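## Task

Take the clear plate sitting in work nest N2 (leave any lid behind) and set it flat within the locators of one slot in cooler CD's drawer, its long edge running across the drawer. Afterwards push the drawer fully closed; CD's lamp stays on until it is. CD's housing must finish no more than a finger's width from its starting spot, neither rotated nor tilted. All other items on the bench except the bins must be left as they were. Nothing may count on the robot holding it in place at the end. Finally release and withdraw the gripper.

## Robot and tools

Robot: one six-joint xArm6 arm with a two-finger parallel gripper; there is only one arm, so every motion command describes that single hand. Fingers extend along the gripper's +z axis and close along its y axis. The reported end_effector_position is the pinch point between the pads when closed, roughly 2 cm short of the fingertips; when the fingers close, the tips creep about 10 mm further along +z. Pads open to at most 84 mm, so a plate, block or reservoir can only be taken across its narrow width, gripping its body above the flange. Never drive a pad down onto a base flange: it may jam and stay stuck even when opened.

Scene frame: origin on the table top under the arm base, +z up, +x forward from the base, +y to the left when looking along +x. Results report position in metres, orientation as a wxyz quaternion, and linear and angular velocities in m/s and rad/s. The base may sit slightly tilted, and the printed hand position gets less accurate at long reach.

execute_actions takes "actions", a list holding zero or one item. Empty list: no command, just a fresh state with pictures. An action item has "rows" (1 to 15 rows) and optional "steps" (at most 15, default 15; each step is 1/30 s; at least 11 needed). Each row drives one step and the final row repeats to fill the step count. A wait item has only "steps" (up to 300), counted from the previous result, so thinking time eats into it. Optional "pictures": true adds camera images.

A row is seven numbers, each in [-1, 1]: dx, dy, dz, rx, ry, rz, opening. The first six are an offset, not a pose: they are expressed in the gripper's own axes and measured from the gripper pose in the latest result that reported it (before any such result in the scene, and for later calls within one reply, from where the hand is when the action begins). All rows of one action share that same reference; they are not chained. Scale: 1.0 equals 0.6 m for dx, dy, dz and 180 degrees for the rotation; rx, ry, rz form a single rotation vector. The seventh number, opening, is absolute: +1 fully open (0.084 m), -1 closed. All-zero offsets do not hold still; they pull the hand back to the reference pose.

Each control step the commanded pose is limited to 70 mm and 16 degrees away from the measured pose, and the controller favours position over orientation when it cannot satisfy both. A distant target may therefore need several calls: read the new pose and send the remainder. Joint speeds are capped at 3.14 rad/s.

move: "target" is one seven-number row with the same layout, frame, scale and reference as above (an offset from the last reported pose, opening absolute). "speed" is path top speed in m/s, 0.002 to 0.5 (default 0.25); rotation may go up to twice that in rad/s. The straight-line path lasts 0.5 to 10 s and is cut off after 10 s. It does not avoid obstacles, faster contact hits harder, and aiming further past a contact presses harder. Its result adds a "move:" line: done means settled close to the target; off_target, moving, held or fault describe other endings. limits=paced means clipping happened; limits=held means a check blocked some steps, after which the arm can jump faster than requested. The distance to target is also given.

wait: "seconds" 0 to 10; nothing new is sent. zoom_image: "camera" (cam_high, cam_low or cam_wrist, each 504x504) and "region" [x0, y0, x1, y1] in pixels from the top-left, at most 504 by 504. read_manual: optional "section", only "licences"; no motion. finished_scene: "scene" is the number of the scene being closed; irreversible, it grades the result and opens the next task.

Timing: the simulation runs on while you reason. The last 11 steps of each action are held back and execute after the result is returned. After an action finishes, the arm only continues to the last clipped pose. A "Hand target" line appears only when nothing is held back. "pose unreachable" means the clearance check altered or blocked the command; HELD marks steps where that happened. The mounting block counts as part of the arm for that check.

Gripping: grip_measured is the actual finger opening on the command scale. To hold something, command an opening well below grip_measured; a bigger gap squeezes harder (about 24 N per pad maximum). Fast closing can overshoot force. Brief tugs on held parts or nudges to loose objects may occur.

Contact: pressing against something firm builds force while the hand is short of its goal; only moving away relieves it. Something yielding just gets pushed along. CD is loose on the bench, so opening or shutting the drawer can drag or twist the housing; push gently and in line with the drawer. If a joint's contact torque reaches its limit (waist and shoulder 44.5, elbow and forearm roll 26.7, wrist pitch and wrist roll 17.8 N m, held weight included), the arm backs off, freezes 10 s and drops the rest of the call. Torque readings are offset and noisy and do not trigger faults. Holding loads heats motors: a MOTOR HOT warning appears at 65 °C, and at 80 °C the brakes engage until cooled (OVER-TEMPERATURE FAULT). Any stop is costly.

Avoid: dropping or knocking anything off the table (that ends the scene), slamming, hard hits, heavy pushes, slipping parts, and shifting unrelated bench items. Finish with the plate released, the drawer closed and the hand pulled away.

Each tool is called after "Call:" as name(argument=value, ...), one argument or row to a line, values as JSON.

## Session

Call:
execute_actions(
  actions=[],
)

Scene clock: 0.00 s of 7200.00 s.
end_effector_position=(+0.6066, -0.1673, +0.3280) grip_measured=+1.00 end_effector_quat_wxyz=(-0.072, +0.203, +0.971, +0.101) end_effector_velocity=(-0.000, -0.000, +0.001) end_effector_angular_velocity=(-0.002, -0.001, +0.001)
Joint positions: [-0.36   0.889 -2.495  0.176  1.773 -3.046  0.084]
Joint velocities: [ 0.    -0.001 -0.    -0.002  0.    -0.001 -0.   ]
Joint torques (N m, as the arm reports them, + toward a larger angle): no reading
Motor temperatures (°C, as the motors report them): [34 31 40 36 40 34]
Hand target: +0.607, -0.167, +0.328; -0.072, +0.203, +0.971, +0.101

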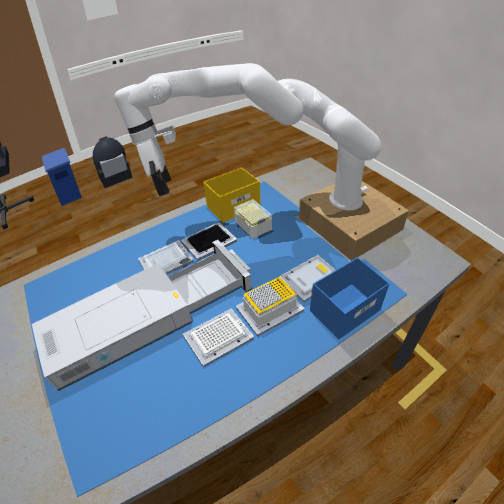

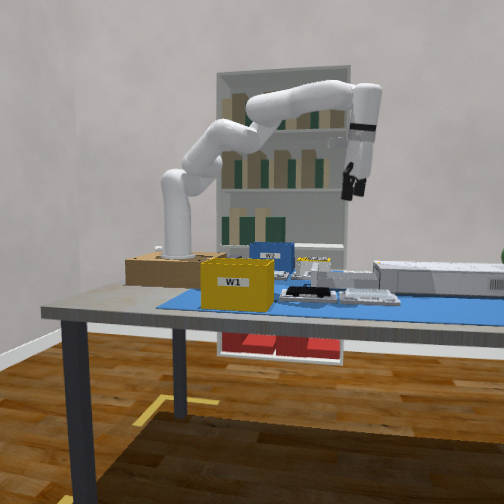

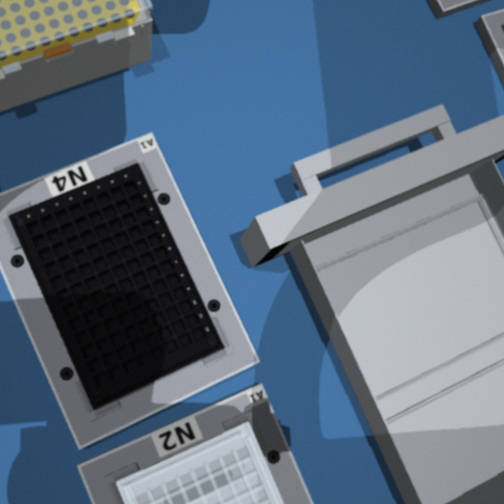

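Call:
zoom_image(
  camera="cam_high",
  region=[120, 160, 400, 370],
)

Call:
zoom_image(
  camera="cam_low",
  region=[190, 230, 504, 320],
)

Region (120, 160, 400, 370) of cam_high's 504x504 image, scaled by 1.800, with more detail than that image has; it fills the top 378 rows of this view, and the rest is white.

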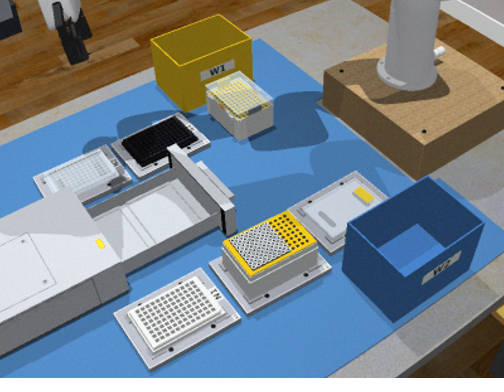

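Region (190, 230, 504, 320) of cam_low's 504x504 image, scaled by 1.605, with more detail than that image has; it fills the top 144 rows of this view, and the rest is white.

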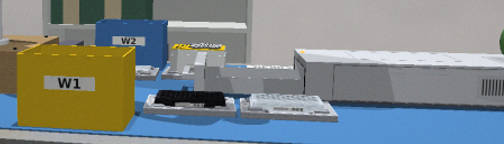

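Call:
move(
  target=[-0.128,-0.028,0.157,0.065,-0.046,-0.1305,1],
)

Scene clock: 5.13 s of 7200.00 s.
end_effector_position=(+0.6601, -0.1908, +0.2204) grip_measured=+1.00 end_effector_quat_wxyz=(-0.000, +0.001, +1.000, -0.000) end_effector_velocity=(-0.003, +0.001, -0.008) end_effector_angular_velocity=(+0.002, +0.013, +0.002)
Joint positions: [-0.298  0.927 -2.238 -0.009  1.309 -3.414  0.084]
Joint velocities: [ 0.001  0.005  0.012 -0.001 -0.003 -0.    -0.   ]
Joint torques (N m, as the arm reports them, + toward a larger angle): [  1.4  -54.   -13.13   0.15  -1.5    0.13]
Motor temperatures (°C, as the motors report them): [34 32 41 36 40 34]
Hand target: +0.660, -0.191, +0.220; -0.001, +0.001, +1.000, -0.000
Off the commanded pose: 0.001 m, 0 deg.
Kept back: nothing.
After step 90, 0.67 s passed at rest.
move: done

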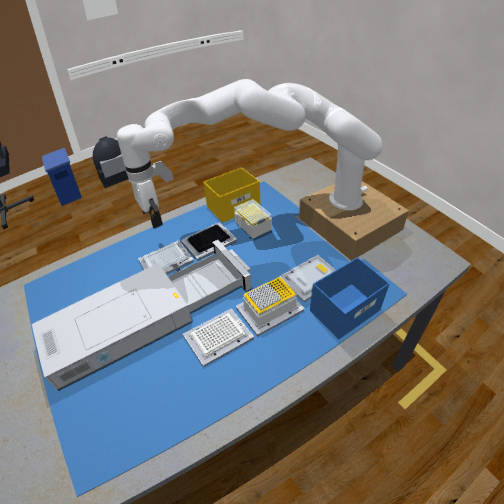

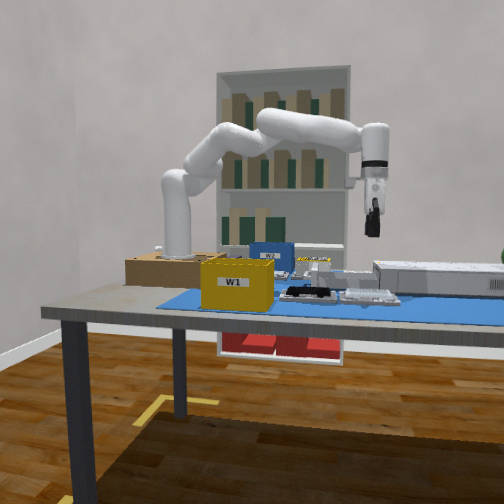

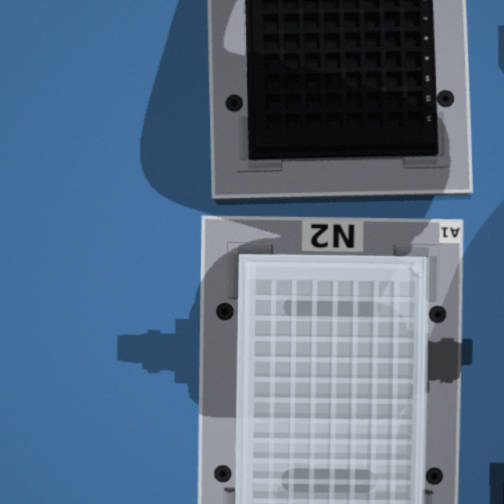

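Call:
zoom_image(
  camera="cam_wrist",
  region=[190, 200, 490, 504],
)

Call:
zoom_image(
  camera="cam_low",
  region=[270, 250, 430, 320],
)

Call:
zoom_image(
  camera="cam_high",
  region=[130, 210, 270, 320],
)

Region (190, 200, 490, 504) of cam_wrist's 504x504 image, scaled by 1.658, with more detail than that image has; it fills the left 497 columns of this view, and the rest is white.

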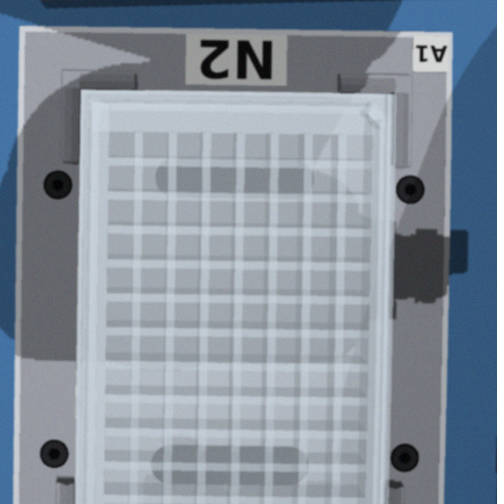

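Region (270, 250, 430, 320) of cam_low's 504x504 image, scaled by 3.150, with more detail than that image has; it fills the top 220 rows of this view, and the rest is white.

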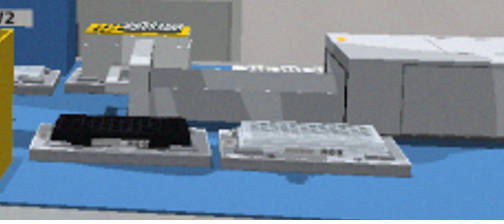

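Region (130, 210, 270, 320) of cam_high's 504x504 image, scaled by 3.600, with more detail than that image has; it fills the top 396 rows of this view, and the rest is white.

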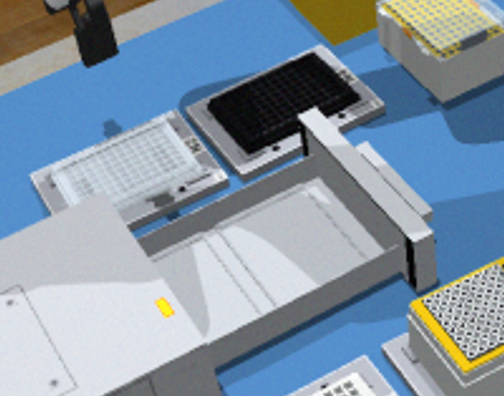

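Call:
move(
  target=[0.133,0,0.125,0,-0.25,0,1],
)

Scene clock: 9.90 s of 7200.00 s.
end_effector_position=(+0.5805, -0.1919, +0.1457) grip_measured=+1.00 end_effector_quat_wxyz=(+0.382, +0.001, +0.924, -0.000) end_effector_velocity=(+0.000, -0.000, +0.000) end_effector_angular_velocity=(-0.005, -0.009, -0.001)
Joint positions: [-0.313  0.506 -1.169  2.041  0.222 -5.405  0.084]
Joint velocities: [-0.002 -0.001 -0.001  0.035  0.002 -0.038  0.   ]
Joint torques (N m, as the arm reports them, + toward a larger angle): [  0.87 -40.51  -9.79  -0.99  -0.25   0.41]
Motor temperatures (°C, as the motors report them): [34 32 42 36 40 34]
Hand target: +0.580, -0.192, +0.146; +0.383, +0.001, +0.924, -0.000
Off the commanded pose: 0.001 m, 0 deg.
Kept back: nothing.
move: done

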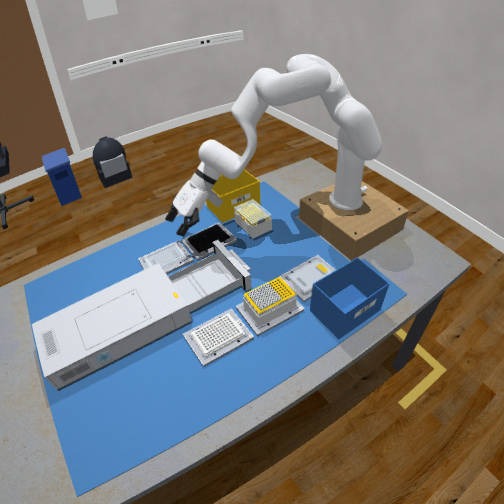

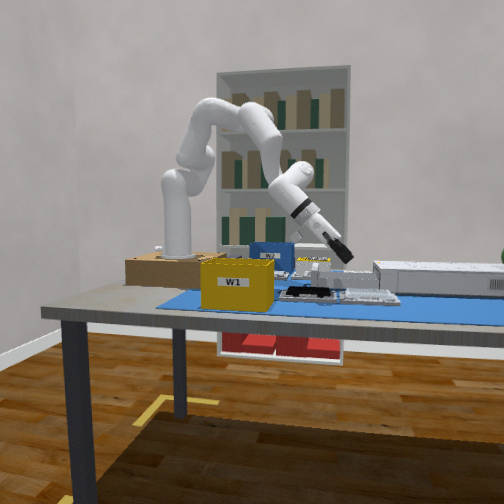

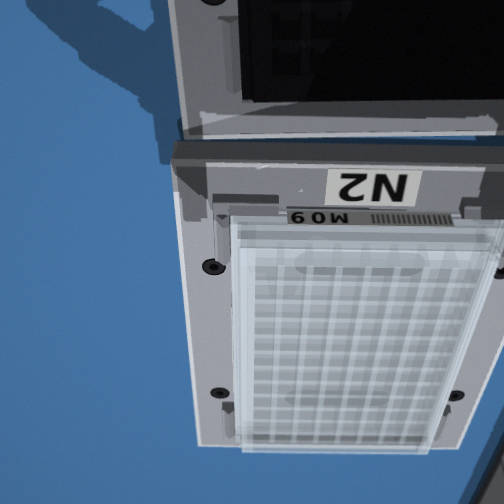

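Call:
zoom_image(
  camera="cam_wrist",
  region=[190, 170, 504, 340],
)

Region (190, 170, 504, 340) of cam_wrist's 504x504 image, scaled by 1.605, with more detail than that image has; it fills the top 273 rows of this view, and the rest is white.

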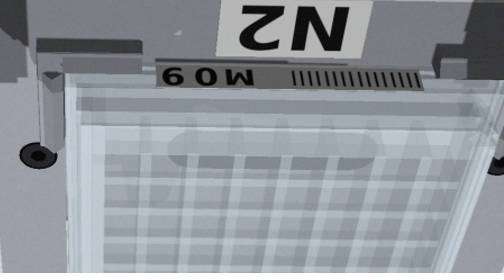

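Call:
move(
  target=[-0.048,0.0065,0.132,0,0.25,0,1],
  speed=0.15,
)

Scene clock: 15.00 s of 7200.00 s.
end_effector_position=(+0.6565, -0.1875, +0.1099) grip_measured=+1.00 end_effector_quat_wxyz=(-0.000, +0.001, +1.000, -0.000) end_effector_velocity=(+0.002, -0.000, +0.002) end_effector_angular_velocity=(-0.000, +0.007, +0.005)
Joint positions: [-0.297  1.015 -2.072 -0.01   1.056 -3.409  0.084]
Joint velocities: [ 0.001  0.014 -0.032 -0.002  0.024 -0.003  0.   ]
Joint torques (N m, as the arm reports them, + toward a larger angle): [  1.37 -54.78 -12.25  -0.66  -1.47  -0.14]
Motor temperatures (°C, as the motors report them): [34 32 42 36 40 34]
Hand target: +0.657, -0.187, +0.110; -0.001, +0.001, +1.000, -0.000
Off the commanded pose: 0.001 m, 0 deg.
Kept back: nothing.
move: done

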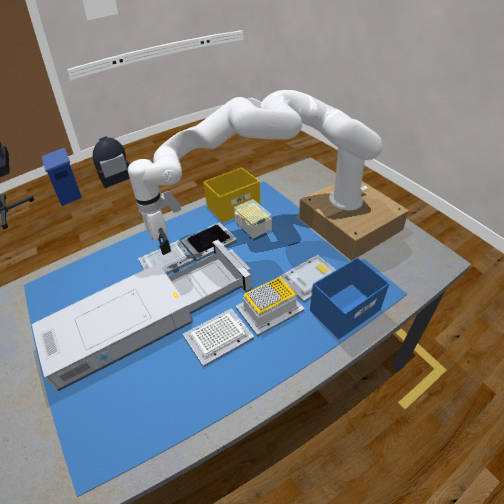

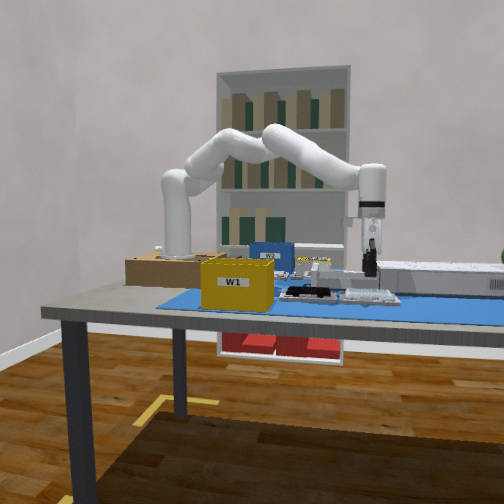

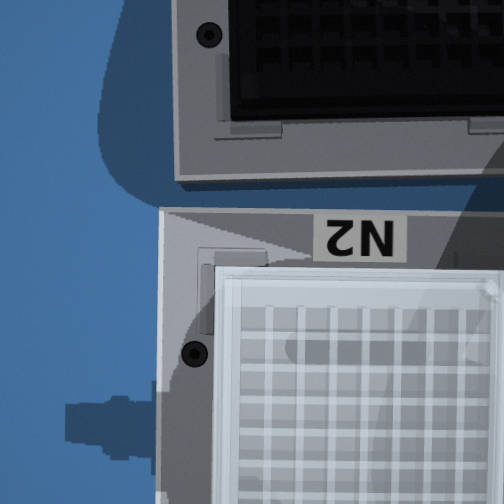

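Call:
move(
  target=[0,-0.002,0.095,0,0,0,1],
  speed=0.1,
)

Call:
zoom_image(
  camera="cam_low",
  region=[320, 240, 420, 320],
)

Call:
zoom_image(
  camera="cam_high",
  region=[120, 200, 220, 290],
)

Scene clock: 17.30 s of 7200.00 s.
end_effector_position=(+0.6568, -0.1891, +0.0536) grip_measured=+1.00 end_effector_quat_wxyz=(+0.000, +0.001, +1.000, -0.001) end_effector_velocity=(-0.005, +0.000, -0.006) end_effector_angular_velocity=(+0.002, +0.013, -0.000)
Joint positions: [-0.3    1.122 -2.099 -0.011  0.974 -3.411  0.084]
Joint velocities: [-0.001  0.005  0.006 -0.001  0.002 -0.    -0.   ]
Joint torques (N m, as the arm reports them, + toward a larger angle): [  1.61 -54.72 -12.4   -0.42  -1.55  -0.13]
Motor temperatures (°C, as the motors report them): [34 33 42 36 40 34]
Hand target: +0.656, -0.189, +0.053; -0.000, +0.001, +1.000, -0.001
Off the commanded pose: 0.001 m, 0 deg.
Kept back: nothing.
move: done

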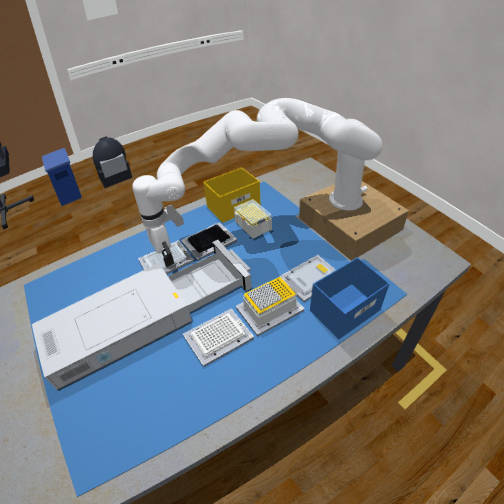

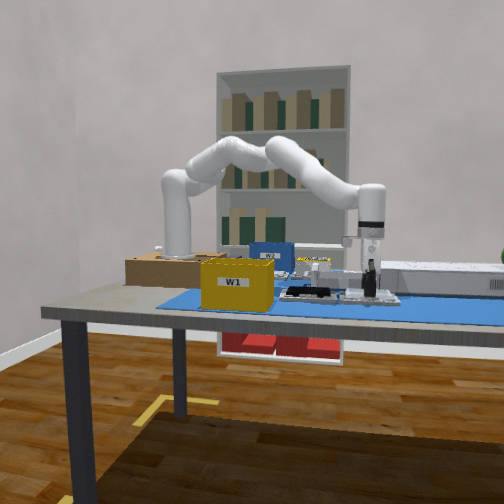

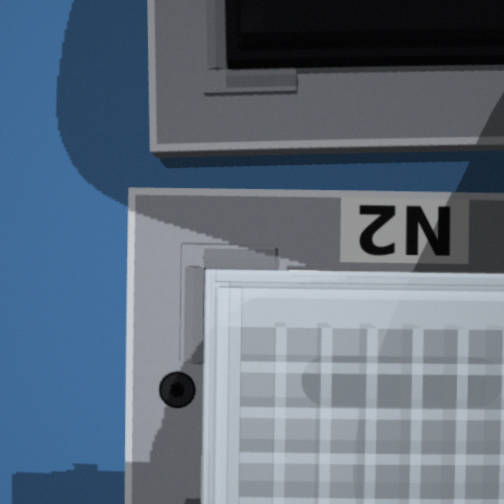

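Region (320, 240, 420, 320) of cam_low's 504x504 image, scaled by 5.040, with more detail than that image has; it fills the top 403 rows of this view, and the rest is white.

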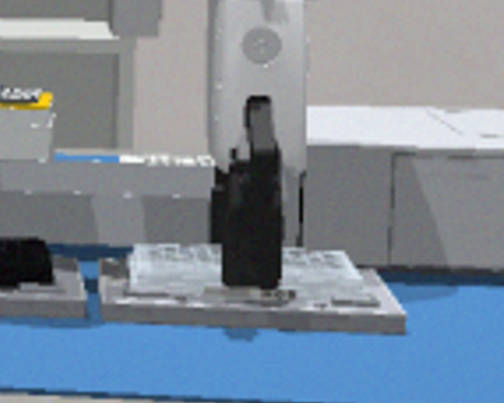

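Region (120, 200, 220, 290) of cam_high's 504x504 image, scaled by 5.040, with more detail than that image has; it fills the top 454 rows of this view, and the rest is white.

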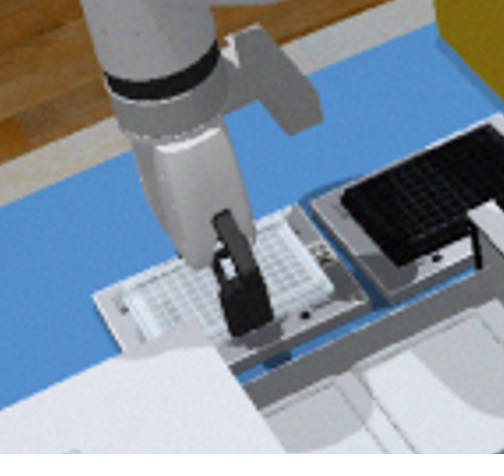

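Call:
zoom_image(
  camera="cam_low",
  region=[335, 280, 405, 310],
)

Call:
zoom_image(
  camera="cam_wrist",
  region=[170, 230, 330, 390],
)

Region (335, 280, 405, 310) of cam_low's 504x504 image, scaled by 7.200, with more detail than that image has; it fills the top 216 rows of this view, and the rest is white.

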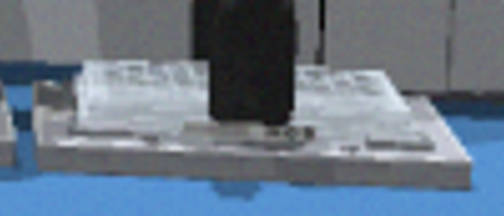

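Region (170, 230, 330, 390) of cam_wrist's 504x504 image, scaled by 3.150, with more detail than that image has.

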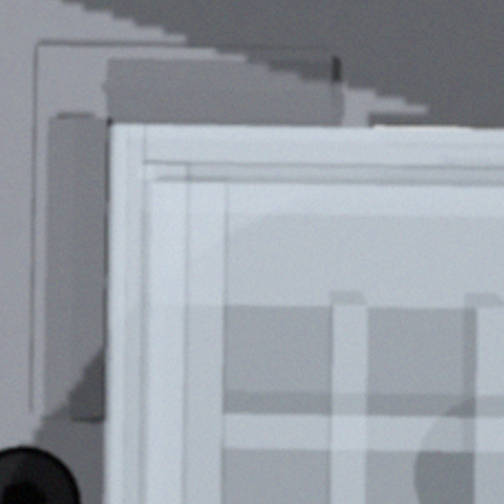

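Call:
execute_actions(
  actions=[
    {"rows":[[0,0,0,0,0,0,0.95],[0,0,0,0,0,0,0.9],[0,0,0,0,0,0,0.85],[0,0,0,0,0,0,0.8],[0,0,0,0,0,0,0.75],[0,0,0,0,0,0,0.7],[0,0,0,0,0,0,0.65],[0,0,0,0,0,0,0.6],[0,0,0,0,0,0,0.5],[0,0,0,0,0,0,0.4],[0,0,0,0,0,0,0.3]],"steps":15},
  ],
)

Call:
move(
  target=[0,0,-0.04,0,0,0,0.3],
  speed=0.05,
)

Scene clock: 19.63 s of 7200.00 s.
end_effector_position=(+0.6567, -0.1892, +0.0535) grip_measured=+0.90 end_effector_quat_wxyz=(+0.000, +0.002, +1.000, -0.001) end_effector_velocity=(+0.005, -0.001, +0.008) end_effector_angular_velocity=(-0.003, -0.015, -0.001)
Joint positions: [-0.3    1.122 -2.099 -0.011  0.974 -3.411  0.08 ]
Joint velocities: [-0.    -0.008 -0.006  0.001 -0.001 -0.001 -0.   ]
Joint torques (N m, as the arm reports them, + toward a larger angle): [  1.22 -53.51 -12.12  -0.14  -1.66  -0.07]
Motor temperatures (°C, as the motors report them): [34 33 42 36 40 34]
Steps of this call (steps 1 to 66: nothing new was sent; steps 67 to 70: the first 4 steps of this action). Readings (end_effector_position):
67: (+0.6564, -0.1890, +0.0529)
68: (+0.6564, -0.1890, +0.0530)
70: the state above

Scene clock: 20.77 s of 7200.00 s.
end_effector_position=(+0.6565, -0.1889, +0.0771) grip_measured=+0.90 end_effector_quat_wxyz=(-0.000, +0.001, +1.000, -0.001) end_effector_velocity=(-0.005, +0.000, -0.008) end_effector_angular_velocity=(+0.003, +0.016, -0.001)
Joint positions: [-0.299  1.074 -2.083 -0.011  1.006 -3.411  0.08 ]
Joint velocities: [-0.001  0.007  0.007 -0.002  0.002  0.001 -0.   ]
Joint torques (N m, as the arm reports them, + toward a larger angle): [  1.24 -55.36 -12.31  -0.23  -1.43  -0.31]
Motor temperatures (°C, as the motors report them): [34 33 42 36 40 34]
Hand target: +0.657, -0.189, +0.077; +0.000, +0.001, +1.000, -0.001
Off your previous action's commanded pose: 0.000 m, 0 deg at its last step (step 11 of this call).
Off the commanded pose: 0.000 m, 0 deg.
Kept back: nothing.
move: done

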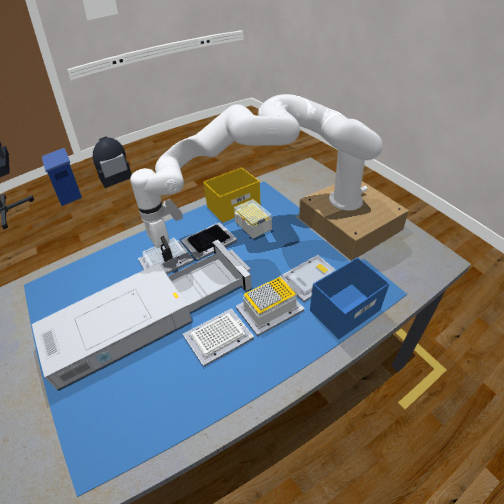

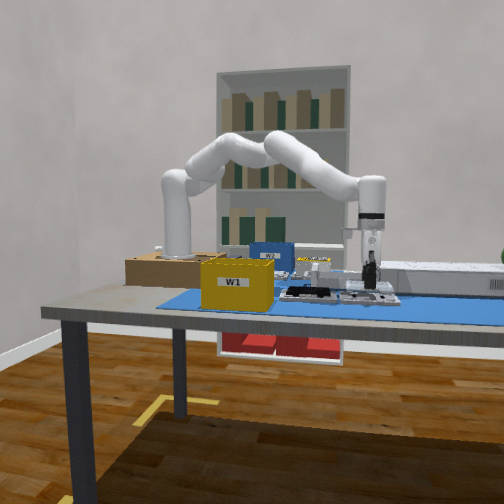

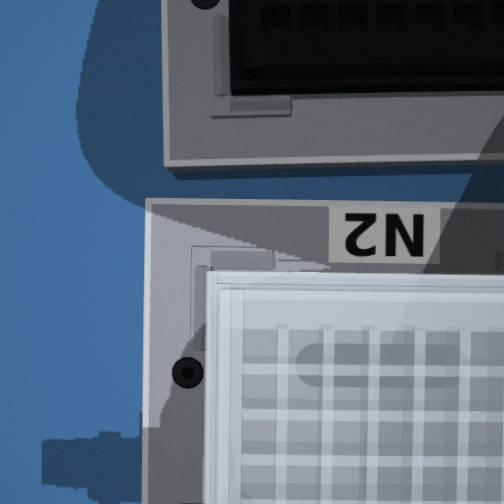

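Call:
zoom_image(
  camera="cam_low",
  region=[320, 260, 420, 315],
)

Call:
zoom_image(
  camera="cam_high",
  region=[125, 215, 245, 320],
)

Region (320, 260, 420, 315) of cam_low's 504x504 image, scaled by 5.040, with more detail than that image has; it fills the top 277 rows of this view, and the rest is white.

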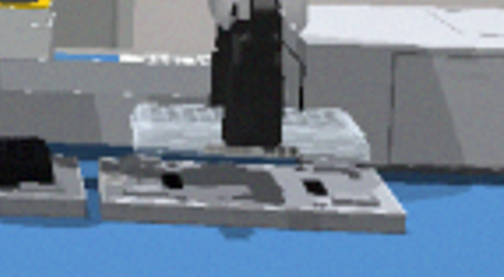

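Region (125, 215, 245, 320) of cam_high's 504x504 image, scaled by 4.200, with more detail than that image has; it fills the top 441 rows of this view, and the rest is white.

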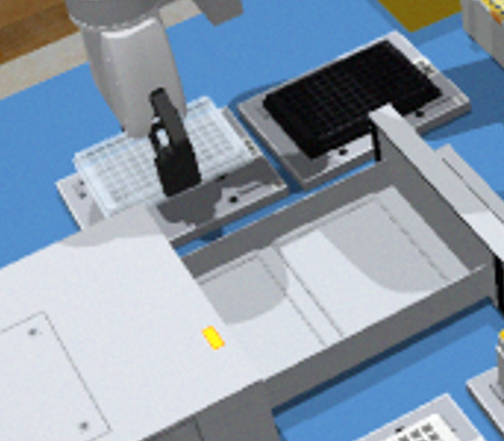

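Call:
move(
  target=[0,0,-0.15,0,0,0.5,0.3],
  speed=0.2,
)

Scene clock: 27.23 s of 7200.00 s.
end_effector_position=(+0.6565, -0.1884, +0.1669) grip_measured=+0.90 end_effector_quat_wxyz=(+0.000, +0.708, +0.706, -0.000) end_effector_velocity=(-0.000, -0.000, -0.000) end_effector_angular_velocity=(-0.001, +0.001, -0.002)
Joint positions: [-0.297  0.939 -2.105 -0.01   1.164 -1.841  0.08 ]
Joint velocities: [ 0.     0.001 -0.001 -0.002  0.001  0.003  0.   ]
Joint torques (N m, as the arm reports them, + toward a larger angle): [  1.24 -54.84 -12.68  -0.15  -1.38  -0.24]
Motor temperatures (°C, as the motors report them): [34 33 43 36 40 34]
Hand target: +0.657, -0.188, +0.167; +0.000, +0.708, +0.706, -0.000
Off the commanded pose: 0.000 m, 0 deg.
Kept back: nothing.
move: done

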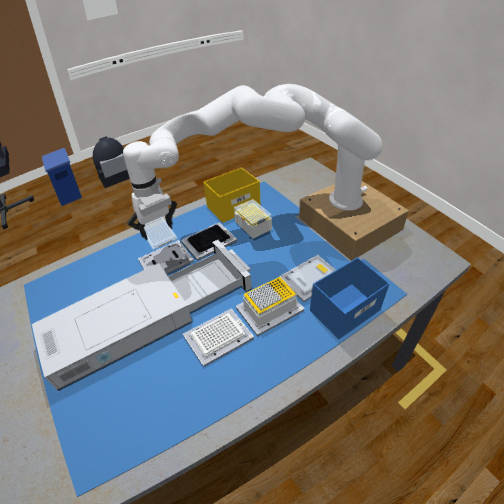

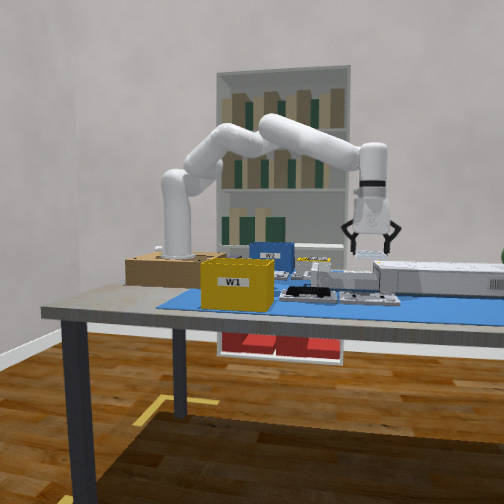

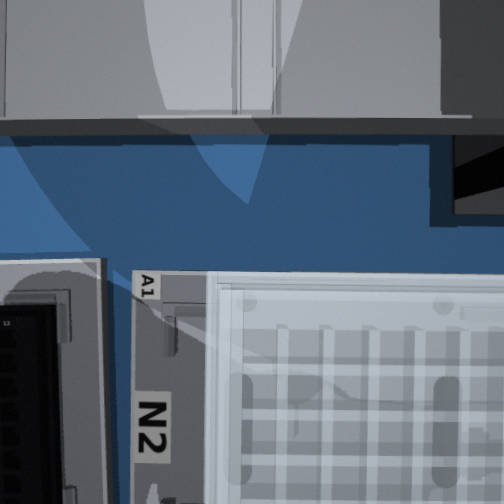

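Call:
move(
  target=[0.075,-0.085,0,0,0,0,0.3],
  speed=0.2,
)

Scene clock: 28.83 s of 7200.00 s.
end_effector_position=(+0.6056, -0.1440, +0.1667) grip_measured=+0.90 end_effector_quat_wxyz=(-0.000, +0.708, +0.706, -0.001) end_effector_velocity=(-0.002, +0.002, -0.002) end_effector_angular_velocity=(+0.000, -0.001, +0.000)
Joint positions: [-0.251  0.674 -1.648 -0.011  0.974 -1.791  0.08 ]
Joint velocities: [ 0.002 -0.004  0.015  0.    -0.012  0.001 -0.   ]
Joint torques (N m, as the arm reports them, + toward a larger angle): [  0.9  -48.69 -12.56   0.03  -1.83  -0.03]
Motor temperatures (°C, as the motors report them): [34 33 43 36 40 34]
Hand target: +0.605, -0.144, +0.167; +0.000, +0.708, +0.706, -0.001
Off the commanded pose: 0.001 m, 0 deg.
Kept back: nothing.
move: done

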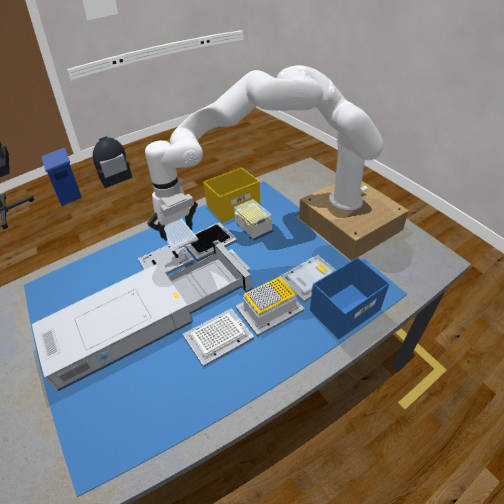

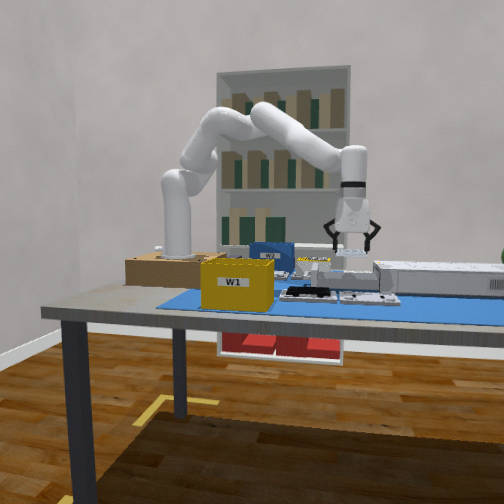

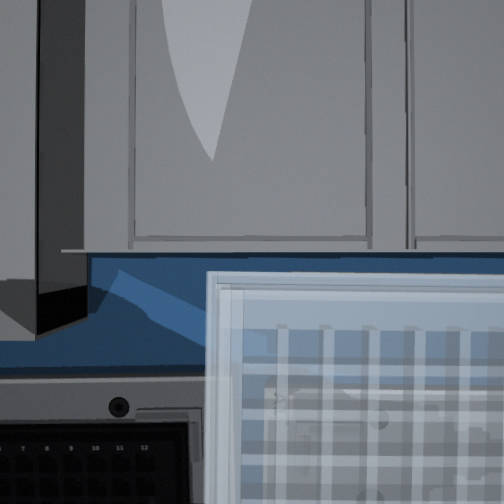

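Call:
zoom_image(
  camera="cam_low",
  region=[300, 200, 400, 300],
)

Region (300, 200, 400, 300) of cam_low's 504x504 image, scaled by 5.040, with more detail than that image has.

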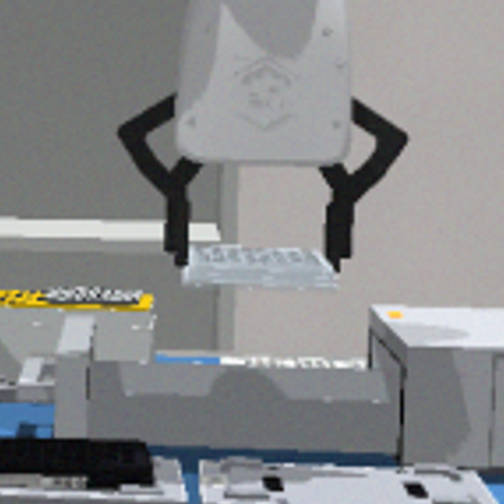

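Call:
move(
  target=[0.2317,-0.0548,0.06,0,0,0,0.3],
  speed=0.15,
)

Scene clock: 33.20 s of 7200.00 s.
end_effector_position=(+0.5726, -0.0057, +0.1305) grip_measured=+0.90 end_effector_quat_wxyz=(-0.000, +0.709, +0.706, -0.001) end_effector_velocity=(-0.001, +0.002, -0.001) end_effector_angular_velocity=(+0.001, +0.001, +0.001)
Joint positions: [-0.028  0.574 -1.362 -0.013  0.79  -1.564  0.08 ]
Joint velocities: [ 0.003  0.     0.003  0.001 -0.002  0.002 -0.   ]
Joint torques (N m, as the arm reports them, + toward a larger angle): [  1.13 -44.08 -11.01  -0.28  -1.53  -0.08]
Motor temperatures (°C, as the motors report them): [34 33 43 36 40 34]
Hand target: +0.572, -0.005, +0.130; -0.000, +0.708, +0.706, -0.001
Off the commanded pose: 0.001 m, 0 deg.
Kept back: nothing.
move: done

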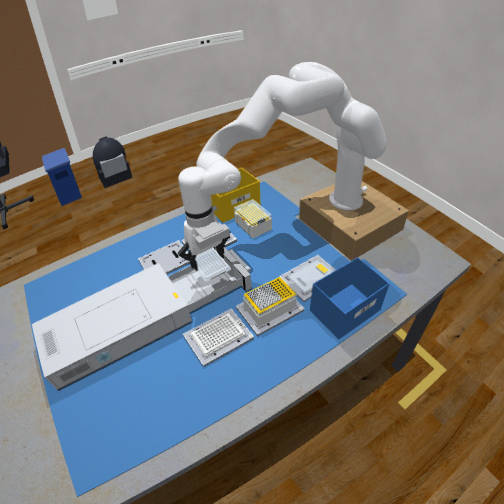

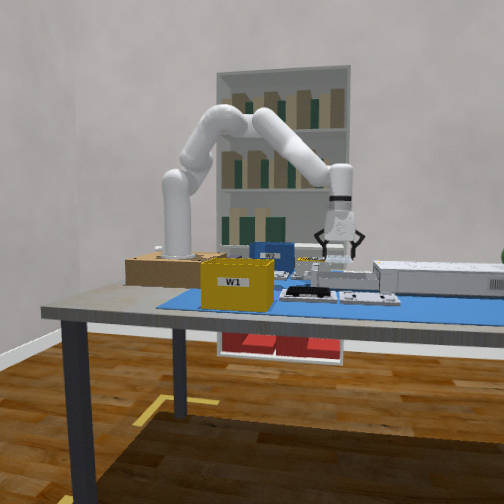

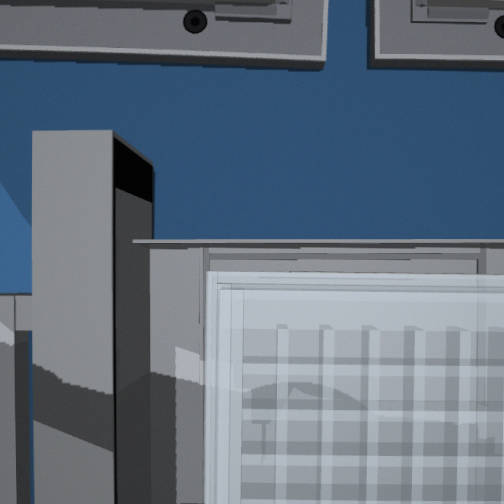

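Call:
zoom_image(
  camera="cam_wrist",
  region=[180, 225, 504, 325],
)

Region (180, 225, 504, 325) of cam_wrist's 504x504 image, scaled by 1.556, with more detail than that image has; it fills the top 156 rows of this view, and the rest is white.

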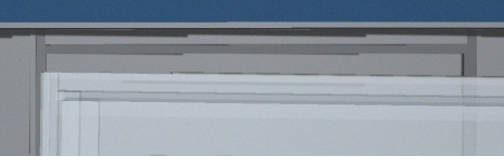

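Call:
move(
  target=[0.0025,-0.0055,0.067,0,0,0,0.3],
  speed=0.06,
)

Call:
zoom_image(
  camera="cam_wrist",
  region=[150, 200, 504, 330],
)

Scene clock: 36.00 s of 7200.00 s.
end_effector_position=(+0.5695, -0.0044, +0.0907) grip_measured=+0.90 end_effector_quat_wxyz=(+0.000, +0.709, +0.706, -0.000) end_effector_velocity=(+0.004, -0.001, +0.004) end_effector_angular_velocity=(-0.001, -0.012, -0.001)
Joint positions: [-0.027  0.644 -1.345 -0.014  0.702 -1.561  0.08 ]
Joint velocities: [-0.001 -0.003 -0.005 -0.001 -0.004  0.001  0.   ]
Joint torques (N m, as the arm reports them, + toward a larger angle): [  1.55 -45.17 -10.73   0.15  -1.53   0.15]
Motor temperatures (°C, as the motors report them): [34 33 43 36 40 34]
Hand target: +0.569, -0.004, +0.090; +0.000, +0.709, +0.706, -0.001
Off the commanded pose: 0.000 m, 0 deg.
Kept back: nothing.
move: done

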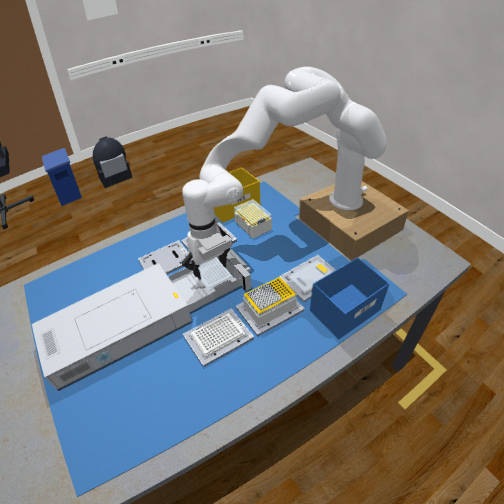

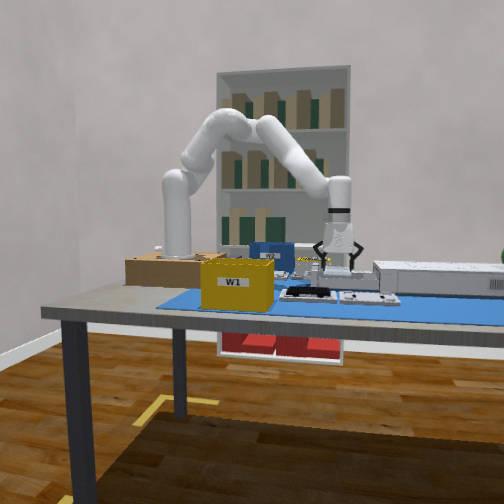

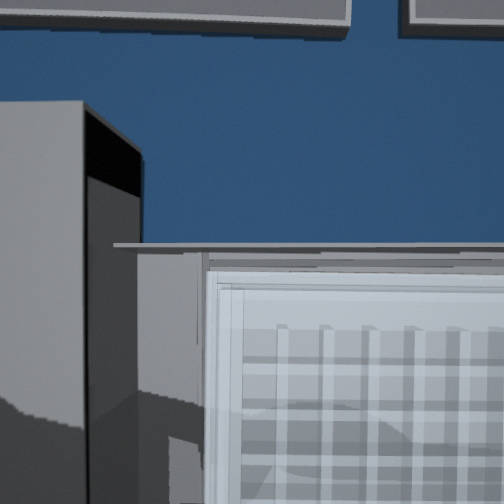

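Region (150, 200, 504, 330) of cam_wrist's 504x504 image, scaled by 1.424, with more detail than that image has; it fills the top 185 rows of this view, and the rest is white.

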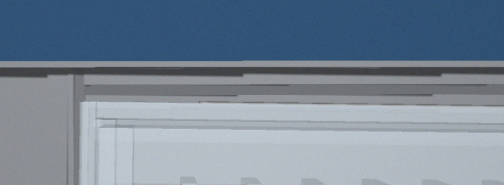

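Call:
move(
  target=[0,0,0.03,0,0,0,0.3],
  speed=0.03,
)

Call:
zoom_image(
  camera="cam_wrist",
  region=[150, 200, 504, 400],
)

Scene clock: 37.57 s of 7200.00 s.
end_effector_position=(+0.5696, -0.0045, +0.0729) grip_measured=+0.90 end_effector_quat_wxyz=(+0.000, +0.709, +0.705, -0.000) end_effector_velocity=(+0.003, -0.001, +0.003) end_effector_angular_velocity=(-0.001, -0.008, +0.001)
Joint positions: [-0.027  0.683 -1.349 -0.015  0.667 -1.56   0.08 ]
Joint velocities: [-0.001 -0.003 -0.003 -0.002 -0.002 -0.    -0.   ]
Joint torques (N m, as the arm reports them, + toward a larger angle): [  0.98 -45.16 -10.52  -0.34  -1.61   0.13]
Motor temperatures (°C, as the motors report them): [34 33 43 36 40 34]
Hand target: +0.569, -0.005, +0.073; +0.000, +0.709, +0.705, -0.000
Off the commanded pose: 0.000 m, 0 deg.
Kept back: nothing.
move: done

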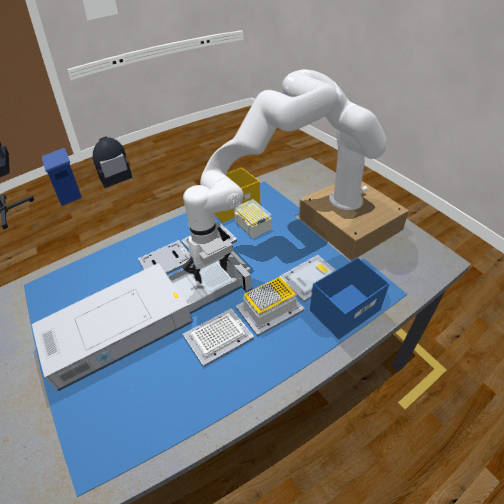

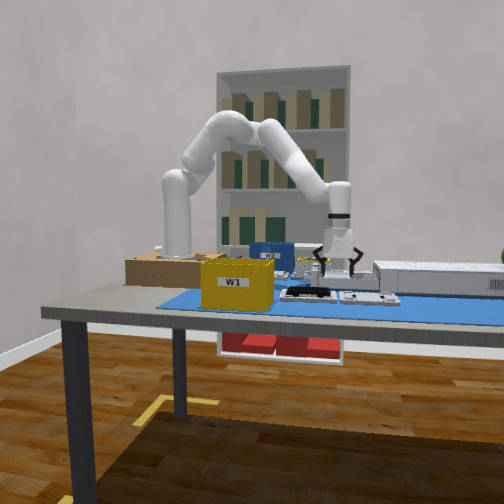

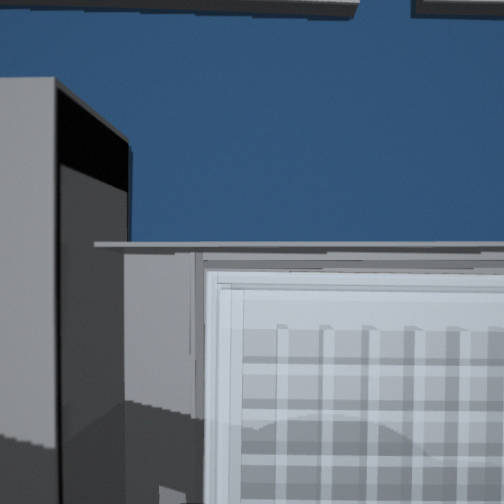

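Region (150, 200, 504, 400) of cam_wrist's 504x504 image, scaled by 1.424, with more detail than that image has; it fills the top 285 rows of this view, and the rest is white.

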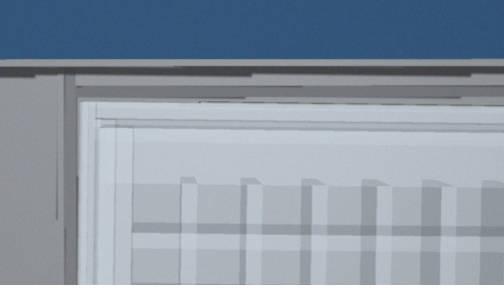

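Call:
move(
  target=[0,0,0.015,0,0,0,0.3],
  speed=0.015,
)

Call:
zoom_image(
  camera="cam_wrist",
  region=[150, 200, 504, 400],
)

Scene clock: 38.97 s of 7200.00 s.
end_effector_position=(+0.5695, -0.0046, +0.0638) grip_measured=+0.90 end_effector_quat_wxyz=(+0.000, +0.709, +0.705, -0.000) end_effector_velocity=(+0.003, +0.000, +0.002) end_effector_angular_velocity=(+0.001, -0.007, -0.004)
Joint positions: [-0.027  0.703 -1.353 -0.015  0.651 -1.56   0.08 ]
Joint velocities: [-0.    -0.002 -0.003  0.002 -0.002  0.002 -0.   ]
Joint torques (N m, as the arm reports them, + toward a larger angle): [  0.88 -45.5  -10.59   0.    -1.2   -0.1 ]
Motor temperatures (°C, as the motors report them): [34 33 43 36 40 34]
Hand target: +0.570, -0.005, +0.064; +0.000, +0.709, +0.705, -0.000
Off the commanded pose: 0.000 m, 0 deg.
Kept back: nothing.
move: done

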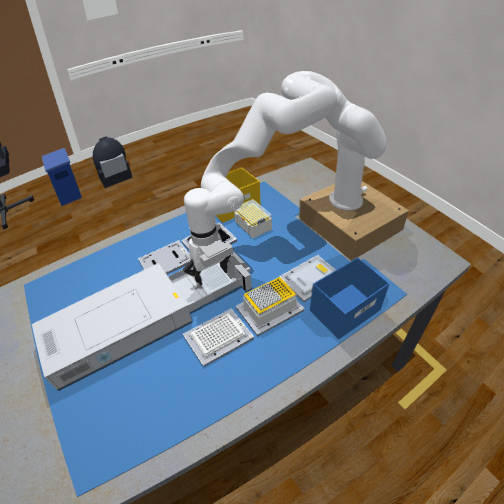

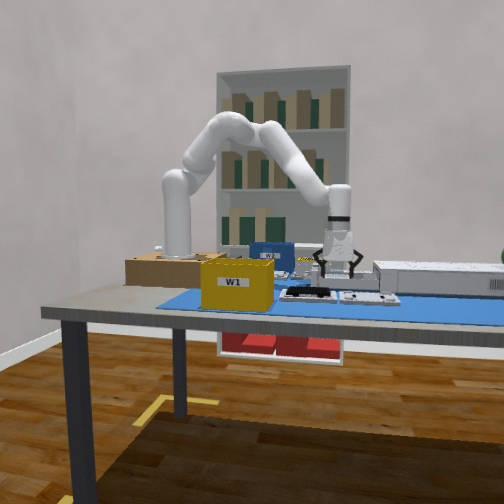

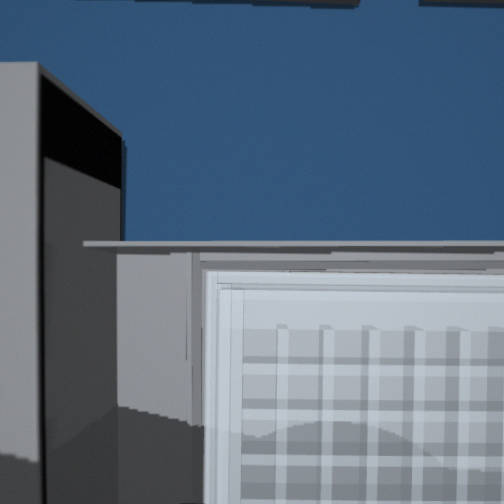

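Region (150, 200, 504, 400) of cam_wrist's 504x504 image, scaled by 1.424, with more detail than that image has; it fills the top 285 rows of this view, and the rest is white.

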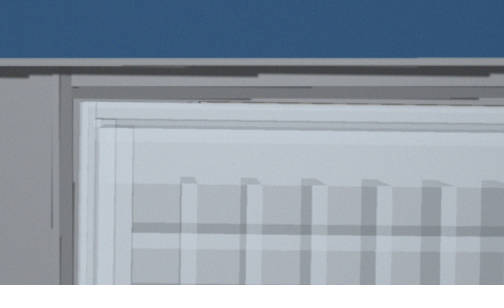

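Call:
move(
  target=[0,0,0.01,0,0,0,0.3],
  speed=0.01,
)

Call:
zoom_image(
  camera="cam_wrist",
  region=[100, 200, 454, 400],
)

Scene clock: 40.60 s of 7200.00 s.
end_effector_position=(+0.5695, -0.0046, +0.0578) grip_measured=+0.90 end_effector_quat_wxyz=(+0.000, +0.709, +0.705, -0.000) end_effector_velocity=(+0.002, -0.000, +0.002) end_effector_angular_velocity=(+0.000, -0.006, -0.001)
Joint positions: [-0.028  0.716 -1.355 -0.016  0.64  -1.56   0.08 ]
Joint velocities: [-0.    -0.002 -0.002  0.001 -0.001  0.001  0.   ]
Joint torques (N m, as the arm reports them, + toward a larger angle): [  1.87 -45.77 -10.25   0.33  -1.47   0.1 ]
Motor temperatures (°C, as the motors report them): [34 33 43 36 40 34]
Hand target: +0.570, -0.005, +0.058; +0.000, +0.709, +0.705, -0.000
Off the commanded pose: 0.000 m, 0 deg.
Kept back: nothing.
move: done

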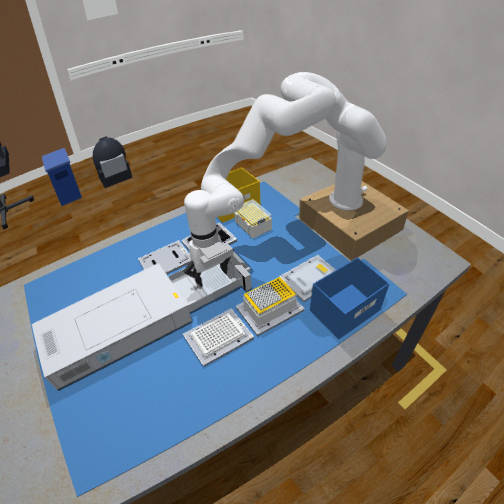

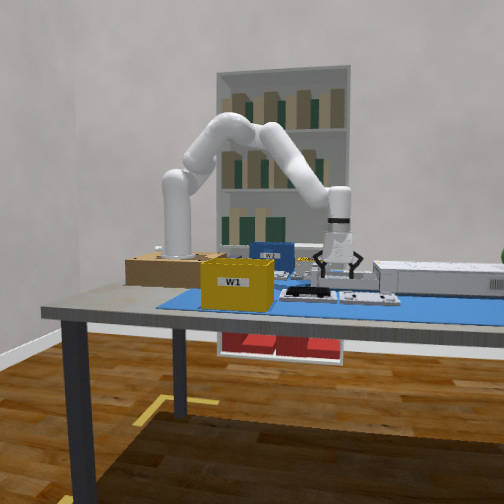

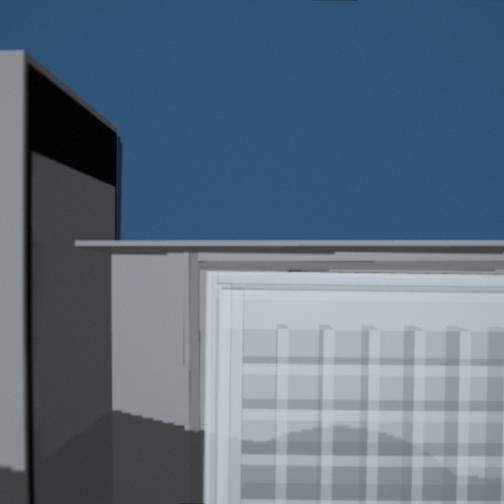

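Region (100, 200, 454, 400) of cam_wrist's 504x504 image, scaled by 1.424, with more detail than that image has; it fills the top 285 rows of this view, and the rest is white.

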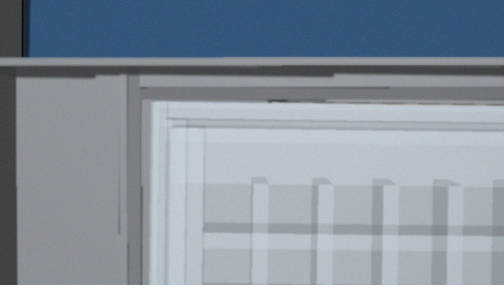

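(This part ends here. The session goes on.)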